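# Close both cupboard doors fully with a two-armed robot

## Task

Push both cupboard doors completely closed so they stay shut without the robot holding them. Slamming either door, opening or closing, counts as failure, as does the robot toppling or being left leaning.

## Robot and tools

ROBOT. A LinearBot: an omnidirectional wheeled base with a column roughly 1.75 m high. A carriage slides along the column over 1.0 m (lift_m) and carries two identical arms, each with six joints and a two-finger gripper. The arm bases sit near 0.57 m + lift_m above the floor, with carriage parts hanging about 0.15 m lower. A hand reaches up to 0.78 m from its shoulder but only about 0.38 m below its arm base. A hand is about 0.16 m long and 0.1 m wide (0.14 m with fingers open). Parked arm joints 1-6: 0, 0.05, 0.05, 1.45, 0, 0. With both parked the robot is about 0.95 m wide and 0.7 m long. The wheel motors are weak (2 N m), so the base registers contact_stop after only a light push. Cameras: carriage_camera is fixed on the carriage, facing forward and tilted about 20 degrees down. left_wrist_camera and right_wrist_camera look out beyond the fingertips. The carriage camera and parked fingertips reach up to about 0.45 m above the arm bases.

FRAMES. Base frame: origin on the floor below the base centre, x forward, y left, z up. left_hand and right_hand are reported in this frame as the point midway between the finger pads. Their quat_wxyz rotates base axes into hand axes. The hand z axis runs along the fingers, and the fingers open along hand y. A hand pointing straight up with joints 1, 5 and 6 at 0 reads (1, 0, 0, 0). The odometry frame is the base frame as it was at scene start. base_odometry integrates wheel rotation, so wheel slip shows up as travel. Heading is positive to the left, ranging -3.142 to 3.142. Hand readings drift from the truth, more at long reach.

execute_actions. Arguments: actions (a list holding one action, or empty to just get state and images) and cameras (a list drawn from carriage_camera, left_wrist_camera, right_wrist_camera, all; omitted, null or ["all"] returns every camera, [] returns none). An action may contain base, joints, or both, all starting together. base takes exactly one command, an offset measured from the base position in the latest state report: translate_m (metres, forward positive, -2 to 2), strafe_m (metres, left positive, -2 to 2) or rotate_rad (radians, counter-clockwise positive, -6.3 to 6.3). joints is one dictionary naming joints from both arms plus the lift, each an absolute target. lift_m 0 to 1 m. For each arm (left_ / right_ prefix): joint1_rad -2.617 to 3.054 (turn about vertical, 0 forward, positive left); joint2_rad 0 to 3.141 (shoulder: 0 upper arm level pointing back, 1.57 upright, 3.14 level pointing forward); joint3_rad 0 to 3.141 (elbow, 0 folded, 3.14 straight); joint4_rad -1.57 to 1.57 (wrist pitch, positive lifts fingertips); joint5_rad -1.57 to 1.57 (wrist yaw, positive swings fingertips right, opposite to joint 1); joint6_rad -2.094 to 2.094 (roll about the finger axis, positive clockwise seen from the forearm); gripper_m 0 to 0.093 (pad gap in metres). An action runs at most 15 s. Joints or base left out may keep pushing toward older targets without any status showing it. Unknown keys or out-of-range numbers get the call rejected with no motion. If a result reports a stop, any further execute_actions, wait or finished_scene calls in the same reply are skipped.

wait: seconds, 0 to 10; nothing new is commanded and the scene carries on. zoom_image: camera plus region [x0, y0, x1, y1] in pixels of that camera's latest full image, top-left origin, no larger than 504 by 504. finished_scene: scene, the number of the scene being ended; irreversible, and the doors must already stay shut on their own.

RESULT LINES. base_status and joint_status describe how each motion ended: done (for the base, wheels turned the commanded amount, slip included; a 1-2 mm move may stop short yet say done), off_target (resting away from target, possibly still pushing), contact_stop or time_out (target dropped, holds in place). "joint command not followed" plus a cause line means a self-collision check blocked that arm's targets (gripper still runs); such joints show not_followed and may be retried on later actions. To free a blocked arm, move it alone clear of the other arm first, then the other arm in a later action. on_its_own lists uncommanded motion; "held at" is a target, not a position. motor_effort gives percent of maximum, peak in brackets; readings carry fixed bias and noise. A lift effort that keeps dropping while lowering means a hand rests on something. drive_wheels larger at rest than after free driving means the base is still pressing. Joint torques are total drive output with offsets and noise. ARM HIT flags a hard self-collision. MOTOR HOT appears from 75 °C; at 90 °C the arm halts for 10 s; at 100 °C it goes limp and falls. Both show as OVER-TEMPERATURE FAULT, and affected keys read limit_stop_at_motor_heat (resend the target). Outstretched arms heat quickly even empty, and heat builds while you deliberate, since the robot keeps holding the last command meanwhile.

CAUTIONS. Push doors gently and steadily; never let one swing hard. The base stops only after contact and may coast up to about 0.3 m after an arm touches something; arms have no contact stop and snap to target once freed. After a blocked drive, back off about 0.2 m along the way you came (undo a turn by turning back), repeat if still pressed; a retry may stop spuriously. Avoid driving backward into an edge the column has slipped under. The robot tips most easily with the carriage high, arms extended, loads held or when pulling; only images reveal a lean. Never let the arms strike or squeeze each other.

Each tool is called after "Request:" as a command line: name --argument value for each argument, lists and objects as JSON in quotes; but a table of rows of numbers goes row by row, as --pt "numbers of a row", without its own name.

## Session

Request:
execute_actions --actions '[]' --cameras '["carriage_camera"]'

Scene clock: 0.00 s.
Joint torques (N m, as the arm reports them, + toward a larger angle): no reading
base_odometry: x=+0.000 y=+0.000 heading=+0.000 (m, m, rad; odometry frame)
base_status: not commanded
joint_positions: lift_m=+0.303 left_joint1_rad=-0.001 left_joint2_rad=+0.047 left_joint3_rad=+0.041 left_joint4_rad=+1.431 left_joint5_rad=+0.034 left_joint6_rad=-0.043 left_gripper_m=+0.094 right_joint1_rad=+0.012 right_joint2_rad=+0.044 right_joint3_rad=+0.051 right_joint4_rad=+1.414 right_joint5_rad=-0.022 right_joint6_rad=+0.009 right_gripper_m=+0.095
joint_status: not commanded
motor_effort: lift_m=+26 drive_wheels=+5 (%)
left_hand: x=+0.3010 y=+0.3120 z=+1.3020 quat_wxyz=(+0.997, +0.015, +0.074, -0.023) (m; base frame)
right_hand: x=+0.3007 y=-0.3137 z=+1.3043 quat_wxyz=(+0.997, -0.011, +0.075, +0.011) (m; base frame)
pictures: carriage_camera
Images, in order (width x height): carriage_camera 504x504.

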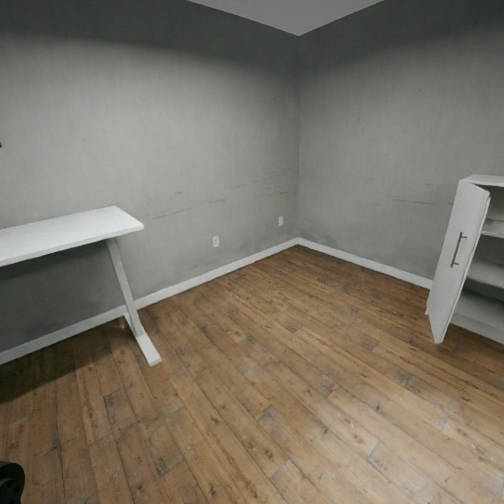

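Request:
execute_actions --actions '[{"base":{"rotate_rad":-0.85},"joints":{"lift_m":0.003,"left_gripper_m":0,"right_gripper_m":0}}]' --cameras '[]'

Request:
execute_actions --actions '[{"base":{"translate_m":0.6},"joints":{"left_joint1_rad":0.9,"right_joint1_rad":-0.9,"left_joint2_rad":1.8,"right_joint2_rad":1.8,"left_joint3_rad":1.5,"right_joint3_rad":1.5,"left_joint4_rad":0,"right_joint4_rad":0,"left_joint5_rad":0.6,"right_joint5_rad":-0.6}}]' --cameras '["carriage_camera"]'

Scene clock: 5.97 s.
Joint torques (N m, as the arm reports them, + toward a larger angle): left_arm=[ 0.14  4.5   7.35 -0.13  0.07  0.01] | right_arm=[ 0.12  5.13  6.58 -0.03 -0.04 -0.1 ]
base_odometry: x=+0.000 y=+0.000 heading=-0.848 (m, m, rad; odometry frame)
base_status: done
joint_positions: lift_m=+0.003 left_joint1_rad=-0.001 left_joint2_rad=+0.047 left_joint3_rad=+0.041 left_joint4_rad=+1.429 left_joint5_rad=+0.034 left_joint6_rad=-0.043 left_gripper_m=+0.000 right_joint1_rad=+0.012 right_joint2_rad=+0.044 right_joint3_rad=+0.051 right_joint4_rad=+1.414 right_joint5_rad=-0.022 right_joint6_rad=+0.009 right_gripper_m=+0.001
joint_status: all done
motor_effort: lift_m=+26(27) drive_wheels=+23(42) (%)
left_hand: x=+0.3013 y=+0.3120 z=+1.0024 quat_wxyz=(+0.997, +0.015, +0.074, -0.023) (m; base frame)
right_hand: x=+0.3007 y=-0.3137 z=+1.0048 quat_wxyz=(+0.997, -0.011, +0.075, +0.011) (m; base frame)
pictures: none
No camera images: the call's "cameras" was empty. Leave "cameras" out to get every camera's image.

Scene clock: 9.47 s.
Joint torques (N m, as the arm reports them, + toward a larger angle): left_arm=[  0.14 -11.24  11.03   2.36   0.3    0.03] | right_arm=[ -0.12 -12.25  10.72   2.08  -0.26  -0.12]
base_odometry: x=+0.396 y=-0.451 heading=-0.850 (m, m, rad; odometry frame)
base_status: done
joint_positions: lift_m=+0.003 left_joint1_rad=+0.900 left_joint2_rad=+1.802 left_joint3_rad=+1.482 left_joint4_rad=-0.010 left_joint5_rad=+0.593 left_joint6_rad=-0.043 left_gripper_m=+0.000 right_joint1_rad=-0.897 right_joint2_rad=+1.797 right_joint3_rad=+1.483 right_joint4_rad=+0.005 right_joint5_rad=-0.594 right_joint6_rad=+0.009 right_gripper_m=+0.001
joint_status: all done
motor_effort: lift_m=+26(27) drive_wheels=-13(51) (%)
left_hand: x=+0.6722 y=+0.6787 z=+0.8550 quat_wxyz=(+0.604, -0.202, +0.770, +0.015) (m; base frame)
right_hand: x=+0.6734 y=-0.6775 z=+0.8613 quat_wxyz=(+0.611, +0.183, +0.770, -0.029) (m; base frame)
pictures: carriage_camera
Images, in order (width x height): carriage_camera 504x504.

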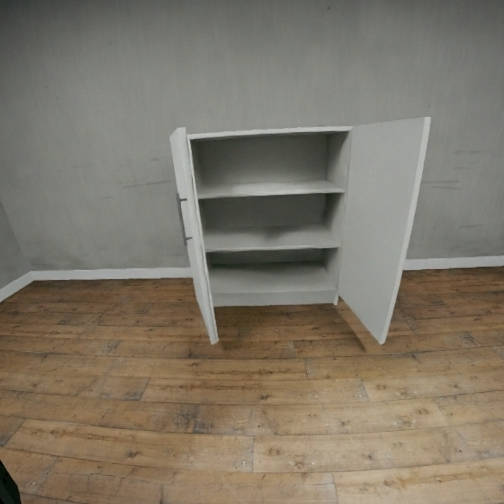

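Request:
execute_actions --actions '[{"base":{"strafe_m":-0.1},"joints":{"right_joint1_rad":-1.05,"left_joint1_rad":0.6}}]' --cameras '[]'

Request:
execute_actions --actions '[{"base":{"translate_m":0.5}}]'

Scene clock: 14.90 s.
Joint torques (N m, as the arm reports them, + toward a larger angle): left_arm=[  0.65 -11.18  11.04   2.3    0.25   0.02] | right_arm=[  0.54 -12.28  10.7    2.06  -0.21  -0.11]
base_odometry: x=+0.321 y=-0.517 heading=-0.849 (m, m, rad; odometry frame)
base_status: done
joint_positions: lift_m=+0.003 left_joint1_rad=+0.593 left_joint2_rad=+1.802 left_joint3_rad=+1.482 left_joint4_rad=-0.005 left_joint5_rad=+0.598 left_joint6_rad=-0.043 left_gripper_m=+0.000 right_joint1_rad=-1.057 right_joint2_rad=+1.797 right_joint3_rad=+1.483 right_joint4_rad=+0.008 right_joint5_rad=-0.599 right_joint6_rad=+0.009 right_gripper_m=+0.001
joint_status: all done
motor_effort: lift_m=+26(26) drive_wheels=-4(42) (%)
left_hand: x=+0.7625 y=+0.5374 z=+0.8562 quat_wxyz=(+0.602, -0.079, +0.791, -0.079) (m; base frame)
right_hand: x=+0.6116 y=-0.7376 z=+0.8620 quat_wxyz=(+0.608, +0.242, +0.752, -0.076) (m; base frame)
pictures: none
No camera images: the call's "cameras" was empty. Leave "cameras" out to get every camera's image.

Scene clock: 18.13 s.
Joint torques (N m, as the arm reports them, + toward a larger angle): left_arm=[  0.62 -11.29  11.03   2.3    0.24   0.02] | right_arm=[  0.6  -12.22  10.7    2.07  -0.21  -0.12]
base_odometry: x=+0.651 y=-0.894 heading=-0.851 (m, m, rad; odometry frame)
base_status: done
joint_positions: lift_m=+0.003 left_joint1_rad=+0.595 left_joint2_rad=+1.802 left_joint3_rad=+1.482 left_joint4_rad=-0.004 left_joint5_rad=+0.598 left_joint6_rad=-0.043 left_gripper_m=+0.000 right_joint1_rad=-1.057 right_joint2_rad=+1.797 right_joint3_rad=+1.483 right_joint4_rad=+0.008 right_joint5_rad=-0.599 right_joint6_rad=+0.009 right_gripper_m=+0.001
joint_status: not commanded
motor_effort: lift_m=+26(26) drive_wheels=-11(44) (%)
left_hand: x=+0.7621 y=+0.5385 z=+0.8563 quat_wxyz=(+0.602, -0.080, +0.791, -0.078) (m; base frame)
right_hand: x=+0.6116 y=-0.7376 z=+0.8621 quat_wxyz=(+0.608, +0.241, +0.752, -0.077) (m; base frame)
pictures: carriage_camera, left_wrist_camera, right_wrist_camera
Images, in order (width x height): carriage_camera 504x504, left_wrist_camera 504x504, right_wrist_camera 504x504.

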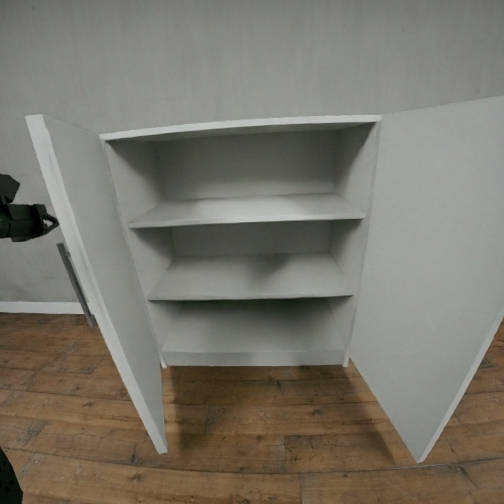

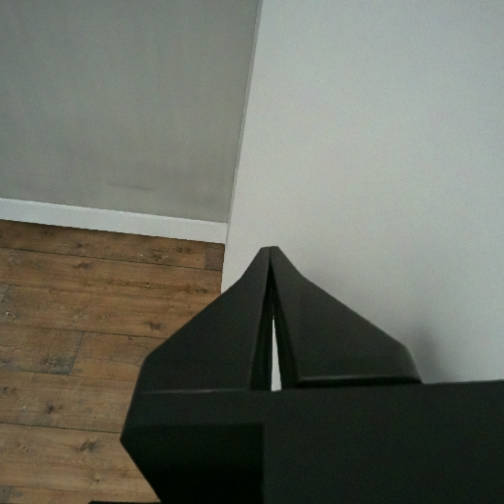

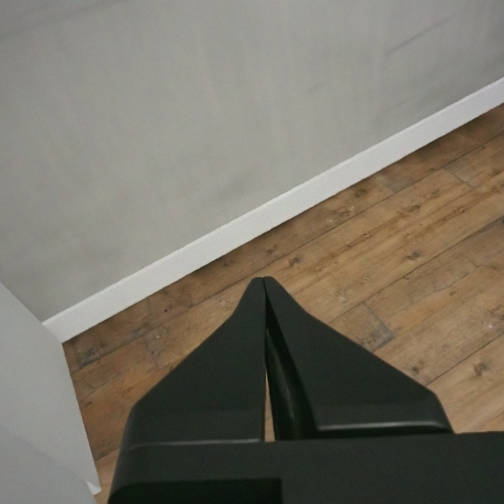

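Neither clearly has a strip; left first.

Request:
execute_actions --actions '[{"joints":{"left_joint1_rad":0.42,"right_joint1_rad":-0.8}}]' --cameras '[]'

Request:
execute_actions --actions '[{"joints":{"left_joint1_rad":0.25,"right_joint1_rad":-0.6}}]' --cameras '[]'

Request:
execute_actions --actions '[{"joints":{"right_joint1_rad":-0.45}}]' --cameras '["carriage_camera"]'

Scene clock: 22.90 s.
Joint torques (N m, as the arm reports them, + toward a larger angle): left_arm=[ -0.1  -11.15  11.04   2.31   0.35   0.01] | right_arm=[ -0.58 -12.19  10.8    2.03  -0.17  -0.12]
base_odometry: x=+0.651 y=-0.894 heading=-0.851 (m, m, rad; odometry frame)
base_status: not commanded
joint_positions: lift_m=+0.003 left_joint1_rad=+0.423 left_joint2_rad=+1.802 left_joint3_rad=+1.482 left_joint4_rad=-0.005 left_joint5_rad=+0.589 left_joint6_rad=-0.041 left_gripper_m=+0.000 right_joint1_rad=-0.792 right_joint2_rad=+1.797 right_joint3_rad=+1.483 right_joint4_rad=+0.008 right_joint5_rad=-0.603 right_joint6_rad=+0.009 right_gripper_m=+0.001
joint_status: all done
motor_effort: lift_m=+25(26) drive_wheels=-9(11) (%)
left_hand: x=+0.7926 y=+0.4515 z=+0.8560 quat_wxyz=(+0.593, -0.014, +0.795, -0.126) (m; base frame)
right_hand: x=+0.7094 y=-0.6312 z=+0.8622 quat_wxyz=(+0.613, +0.139, +0.778, +0.006) (m; base frame)
pictures: none
No camera images: the call's "cameras" was empty. Leave "cameras" out to get every camera's image.

Scene clock: 23.83 s.
Joint torques (N m, as the arm reports them, + toward a larger angle): left_arm=[  0.61 -11.22  11.1    2.26   0.36   0.  ] | right_arm=[ -0.04 -12.26  10.56   2.07  -0.17  -0.11]
base_odometry: x=+0.651 y=-0.894 heading=-0.850 (m, m, rad; odometry frame)
base_status: not commanded
joint_positions: lift_m=+0.003 left_joint1_rad=+0.244 left_joint2_rad=+1.802 left_joint3_rad=+1.482 left_joint4_rad=-0.002 left_joint5_rad=+0.588 left_joint6_rad=-0.041 left_gripper_m=+0.000 right_joint1_rad=-0.600 right_joint2_rad=+1.797 right_joint3_rad=+1.483 right_joint4_rad=+0.008 right_joint5_rad=-0.605 right_joint6_rad=+0.008 right_gripper_m=+0.001
joint_status: all done
motor_effort: lift_m=+26(26) drive_wheels=+10(9) (%)
left_hand: x=+0.8083 y=+0.3550 z=+0.8565 quat_wxyz=(+0.580, +0.058, +0.793, -0.177) (m; base frame)
right_hand: x=+0.7610 y=-0.5399 z=+0.8623 quat_wxyz=(+0.610, +0.063, +0.787, +0.065) (m; base frame)
pictures: none
No camera images: the call's "cameras" was empty. Leave "cameras" out to get every camera's image.

Scene clock: 24.57 s.
Joint torques (N m, as the arm reports them, + toward a larger angle): left_arm=[  0.67 -11.28  11.06   2.26   0.37   0.01] | right_arm=[ -0.42 -12.23  10.79   2.08  -0.16  -0.11]
base_odometry: x=+0.651 y=-0.894 heading=-0.850 (m, m, rad; odometry frame)
base_status: not commanded
joint_positions: lift_m=+0.003 left_joint1_rad=+0.244 left_joint2_rad=+1.802 left_joint3_rad=+1.482 left_joint4_rad=-0.002 left_joint5_rad=+0.591 left_joint6_rad=-0.041 left_gripper_m=+0.000 right_joint1_rad=-0.442 right_joint2_rad=+1.797 right_joint3_rad=+1.483 right_joint4_rad=+0.008 right_joint5_rad=-0.603 right_joint6_rad=+0.008 right_gripper_m=+0.001
joint_status: all done
motor_effort: lift_m=+26(26) drive_wheels=+9(10) (%)
left_hand: x=+0.8081 y=+0.3546 z=+0.8566 quat_wxyz=(+0.580, +0.058, +0.792, -0.178) (m; base frame)
right_hand: x=+0.7898 y=-0.4590 z=+0.8622 quat_wxyz=(+0.603, +0.001, +0.790, +0.113) (m; base frame)
pictures: carriage_camera
Images, in order (width x height): carriage_camera 504x504.

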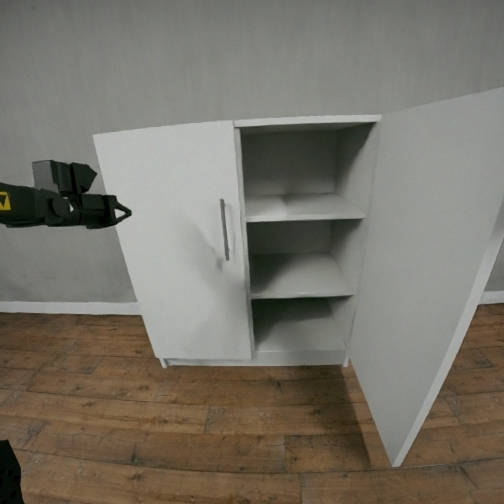

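Request:
execute_actions --actions '[{"joints":{"right_joint1_rad":-0.3}}]' --cameras '[]'

Request:
execute_actions --actions '[{"joints":{"right_joint1_rad":-0.15}}]' --cameras '[]'

Request:
execute_actions --actions '[{"joints":{"right_joint1_rad":0,"left_joint1_rad":0.05}}]' --cameras '[]'

Request:
execute_actions --actions '[{"joints":{"right_joint1_rad":0.15,"right_joint5_rad":-0.4}}]' --cameras '["carriage_camera"]'

Scene clock: 31.33 s.
Joint torques (N m, as the arm reports them, + toward a larger angle): left_arm=[  0.53 -11.34  11.07   2.28   0.32   0.01] | right_arm=[  0.03 -12.3   10.26   2.02  -0.23  -0.07]
base_odometry: x=+0.651 y=-0.894 heading=-0.850 (m, m, rad; odometry frame)
base_status: not commanded
joint_positions: lift_m=+0.003 left_joint1_rad=+0.245 left_joint2_rad=+1.802 left_joint3_rad=+1.482 left_joint4_rad=-0.002 left_joint5_rad=+0.591 left_joint6_rad=-0.041 left_gripper_m=+0.000 right_joint1_rad=-0.299 right_joint2_rad=+1.797 right_joint3_rad=+1.488 right_joint4_rad=+0.011 right_joint5_rad=-0.595 right_joint6_rad=+0.004 right_gripper_m=+0.001
joint_status: all done
motor_effort: lift_m=+26(26) drive_wheels=-6(10) (%)
left_hand: x=+0.8080 y=+0.3551 z=+0.8566 quat_wxyz=(+0.580, +0.058, +0.793, -0.178) (m; base frame)
right_hand: x=+0.8056 y=-0.3841 z=+0.8650 quat_wxyz=(+0.597, -0.056, +0.786, +0.150) (m; base frame)
pictures: none
No camera images: the call's "cameras" was empty. Leave "cameras" out to get every camera's image.

Scene clock: 32.17 s.
Joint torques (N m, as the arm reports them, + toward a larger angle): left_arm=[  0.39 -11.23  11.03   2.28   0.29   0.01] | right_arm=[  0.41 -12.27  10.33   2.05  -0.27  -0.07]
base_odometry: x=+0.651 y=-0.894 heading=-0.850 (m, m, rad; odometry frame)
base_status: not commanded
joint_positions: lift_m=+0.003 left_joint1_rad=+0.246 left_joint2_rad=+1.802 left_joint3_rad=+1.482 left_joint4_rad=-0.003 left_joint5_rad=+0.593 left_joint6_rad=-0.041 left_gripper_m=+0.000 right_joint1_rad=-0.156 right_joint2_rad=+1.796 right_joint3_rad=+1.488 right_joint4_rad=+0.011 right_joint5_rad=-0.592 right_joint6_rad=+0.004 right_gripper_m=+0.001
joint_status: all done
motor_effort: lift_m=+26(26) drive_wheels=+10(6) (%)
left_hand: x=+0.8079 y=+0.3556 z=+0.8564 quat_wxyz=(+0.580, +0.058, +0.793, -0.179) (m; base frame)
right_hand: x=+0.8094 y=-0.3064 z=+0.8653 quat_wxyz=(+0.585, -0.112, +0.780, +0.191) (m; base frame)
pictures: none
No camera images: the call's "cameras" was empty. Leave "cameras" out to get every camera's image.

Scene clock: 33.07 s.
Joint torques (N m, as the arm reports them, + toward a larger angle): left_arm=[  0.54 -11.13  10.98   2.29   0.24   0.01] | right_arm=[  0.01 -11.61  10.16   2.06  -0.25  -0.07]
base_odometry: x=+0.650 y=-0.894 heading=-0.850 (m, m, rad; odometry frame)
base_status: not commanded
joint_positions: lift_m=+0.003 left_joint1_rad=+0.045 left_joint2_rad=+1.802 left_joint3_rad=+1.482 left_joint4_rad=-0.003 left_joint5_rad=+0.599 left_joint6_rad=-0.041 left_gripper_m=+0.000 right_joint1_rad=+0.001 right_joint2_rad=+1.791 right_joint3_rad=+1.488 right_joint4_rad=+0.009 right_joint5_rad=-0.593 right_joint6_rad=+0.004 right_gripper_m=+0.001
joint_status: all done
motor_effort: lift_m=+26(26) drive_wheels=+10(11) (%)
left_hand: x=+0.8038 y=+0.2449 z=+0.8566 quat_wxyz=(+0.558, +0.139, +0.782, -0.239) (m; base frame)
right_hand: x=+0.7999 y=-0.2213 z=+0.8676 quat_wxyz=(+0.569, -0.173, +0.768, +0.236) (m; base frame)
pictures: none
No camera images: the call's "cameras" was empty. Leave "cameras" out to get every camera's image.

Scene clock: 33.87 s.
Joint torques (N m, as the arm reports them, + toward a larger angle): left_arm=[  0.53 -11.19  10.99   2.29   0.24   0.01] | right_arm=[ -0.54 -11.73  10.29   2.11  -0.11  -0.07]
base_odometry: x=+0.651 y=-0.894 heading=-0.850 (m, m, rad; odometry frame)
base_status: not commanded
joint_positions: lift_m=+0.003 left_joint1_rad=+0.045 left_joint2_rad=+1.802 left_joint3_rad=+1.482 left_joint4_rad=-0.003 left_joint5_rad=+0.599 left_joint6_rad=-0.041 left_gripper_m=+0.000 right_joint1_rad=+0.158 right_joint2_rad=+1.791 right_joint3_rad=+1.488 right_joint4_rad=+0.009 right_joint5_rad=-0.408 right_joint6_rad=+0.004 right_gripper_m=+0.001
joint_status: all done
motor_effort: lift_m=+26(26) drive_wheels=+10(11) (%)
left_hand: x=+0.8038 y=+0.2449 z=+0.8566 quat_wxyz=(+0.558, +0.139, +0.782, -0.239) (m; base frame)
right_hand: x=+0.7970 y=-0.1639 z=+0.8632 quat_wxyz=(+0.569, -0.181, +0.775, +0.209) (m; base frame)
pictures: carriage_camera
Images, in order (width x height): carriage_camera 504x504.

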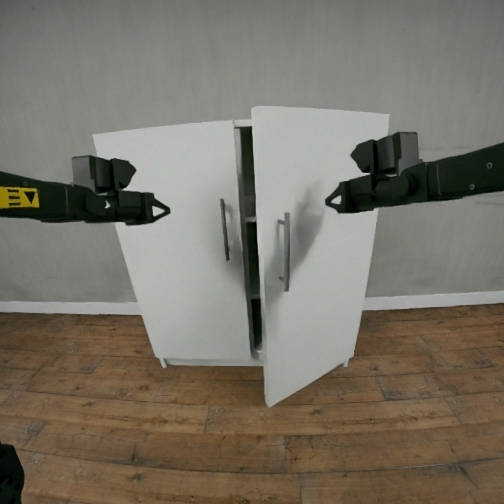

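Request:
execute_actions --actions '[{"base":{"translate_m":0.1},"joints":{"right_joint1_rad":0.25,"right_joint5_rad":0}}]' --cameras '[]'

Request:
execute_actions --actions '[{"base":{"translate_m":0.05}}]' --cameras '[]'

Request:
execute_actions --actions '[{"base":{"translate_m":0.04}}]' --cameras '[]'

Request:
execute_actions --actions '[{"base":{"translate_m":-0.1}}]'

Scene clock: 39.93 s.
Joint torques (N m, as the arm reports them, + toward a larger angle): left_arm=[  0.43 -11.22  11.03   2.3    0.24   0.01] | right_arm=[ -0.47 -11.45  10.39   2.21   0.02  -0.06]
base_odometry: x=+0.716 y=-0.969 heading=-0.851 (m, m, rad; odometry frame)
base_status: done
joint_positions: lift_m=+0.003 left_joint1_rad=+0.046 left_joint2_rad=+1.802 left_joint3_rad=+1.482 left_joint4_rad=-0.005 left_joint5_rad=+0.599 left_joint6_rad=-0.041 left_gripper_m=+0.000 right_joint1_rad=+0.257 right_joint2_rad=+1.786 right_joint3_rad=+1.488 right_joint4_rad=+0.003 right_joint5_rad=-0.007 right_joint6_rad=+0.004 right_gripper_m=+0.001
joint_status: all done
motor_effort: lift_m=+26(26) drive_wheels=-10(46) (%)
left_hand: x=+0.8039 y=+0.2459 z=+0.8562 quat_wxyz=(+0.558, +0.138, +0.783, -0.238) (m; base frame)
right_hand: x=+0.8080 y=-0.1731 z=+0.8603 quat_wxyz=(+0.590, -0.104, +0.797, +0.081) (m; base frame)
pictures: none
No camera images: the call's "cameras" was empty. Leave "cameras" out to get every camera's image.

Scene clock: 41.23 s.
Joint torques (N m, as the arm reports them, + toward a larger angle): left_arm=[  0.36 -11.26  11.02   2.29   0.24   0.01] | right_arm=[ -0.47 -11.12  10.4    2.22   0.    -0.06]
base_odometry: x=+0.749 y=-1.007 heading=-0.852 (m, m, rad; odometry frame)
base_status: done
joint_positions: lift_m=+0.003 left_joint1_rad=+0.047 left_joint2_rad=+1.802 left_joint3_rad=+1.482 left_joint4_rad=-0.004 left_joint5_rad=+0.599 left_joint6_rad=-0.041 left_gripper_m=+0.000 right_joint1_rad=+0.257 right_joint2_rad=+1.784 right_joint3_rad=+1.488 right_joint4_rad=+0.003 right_joint5_rad=-0.007 right_joint6_rad=+0.004 right_gripper_m=+0.001
joint_status: not commanded
motor_effort: lift_m=+26(26) drive_wheels=-8(46) (%)
left_hand: x=+0.8040 y=+0.2463 z=+0.8564 quat_wxyz=(+0.558, +0.138, +0.783, -0.238) (m; base frame)
right_hand: x=+0.8076 y=-0.1736 z=+0.8616 quat_wxyz=(+0.591, -0.103, +0.796, +0.080) (m; base frame)
pictures: none
No camera images: the call's "cameras" was empty. Leave "cameras" out to get every camera's image.

Scene clock: 42.33 s.
Joint torques (N m, as the arm reports them, + toward a larger angle): left_arm=[ -0.17 -10.29  11.01   2.62  -0.16   0.01] | right_arm=[-0.44 -6.25 10.41  3.17  0.26 -0.06]
base_odometry: x=+0.775 y=-1.037 heading=-0.853 (m, m, rad; odometry frame)
base_status: done
joint_positions: lift_m=+0.003 left_joint1_rad=+0.054 left_joint2_rad=+1.794 left_joint3_rad=+1.482 left_joint4_rad=-0.037 left_joint5_rad=+0.633 left_joint6_rad=-0.041 left_gripper_m=+0.000 right_joint1_rad=+0.257 right_joint2_rad=+1.738 right_joint3_rad=+1.488 right_joint4_rad=-0.107 right_joint5_rad=-0.032 right_joint6_rad=+0.004 right_gripper_m=+0.001
joint_status: not commanded
motor_effort: lift_m=+26(26) drive_wheels=+27(45) (%)
left_hand: x=+0.7979 y=+0.2452 z=+0.8552 quat_wxyz=(+0.547, +0.141, +0.786, -0.251) (m; base frame)
right_hand: x=+0.7904 y=-0.1736 z=+0.8605 quat_wxyz=(+0.564, -0.113, +0.814, +0.087) (m; base frame)
pictures: none
No camera images: the call's "cameras" was empty. Leave "cameras" out to get every camera's image.

Scene clock: 43.97 s.
Joint torques (N m, as the arm reports them, + toward a larger angle): left_arm=[ -0.14 -10.37  11.04   2.35   0.12   0.01] | right_arm=[ -0.42 -11.31  10.41   2.23   0.01  -0.06]
base_odometry: x=+0.709 y=-0.962 heading=-0.853 (m, m, rad; odometry frame)
base_status: done
joint_positions: lift_m=+0.003 left_joint1_rad=+0.054 left_joint2_rad=+1.794 left_joint3_rad=+1.482 left_joint4_rad=-0.009 left_joint5_rad=+0.609 left_joint6_rad=-0.041 left_gripper_m=+0.000 right_joint1_rad=+0.257 right_joint2_rad=+1.788 right_joint3_rad=+1.488 right_joint4_rad=+0.004 right_joint5_rad=-0.007 right_joint6_rad=+0.004 right_gripper_m=+0.001
joint_status: not commanded
motor_effort: lift_m=+26(26) drive_wheels=-13(33) (%)
left_hand: x=+0.8019 y=+0.2485 z=+0.8600 quat_wxyz=(+0.560, +0.138, +0.781, -0.240) (m; base frame)
right_hand: x=+0.8083 y=-0.1733 z=+0.8597 quat_wxyz=(+0.590, -0.104, +0.797, +0.081) (m; base frame)
pictures: carriage_camera, left_wrist_camera, right_wrist_camera
Images, in order (width x height): carriage_camera 504x504, left_wrist_camera 504x504, right_wrist_camera 504x504.

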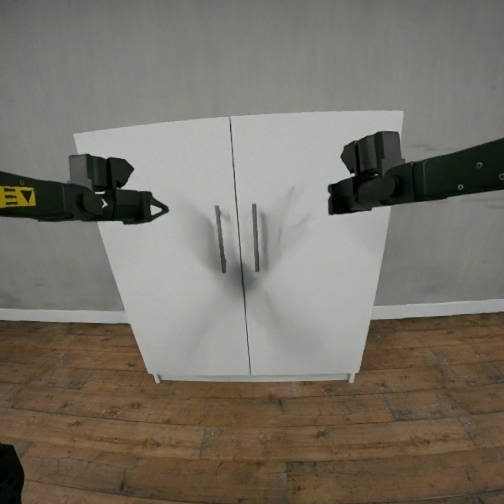

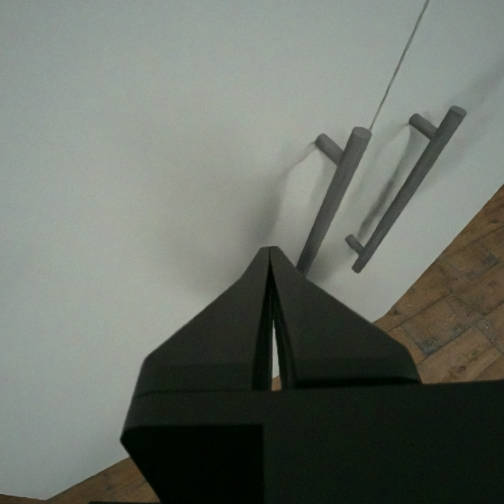

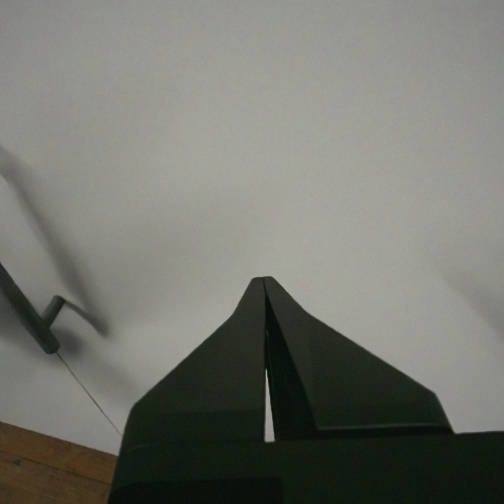

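Request:
finished_scene --scene 2

The scene is finished: the task was done.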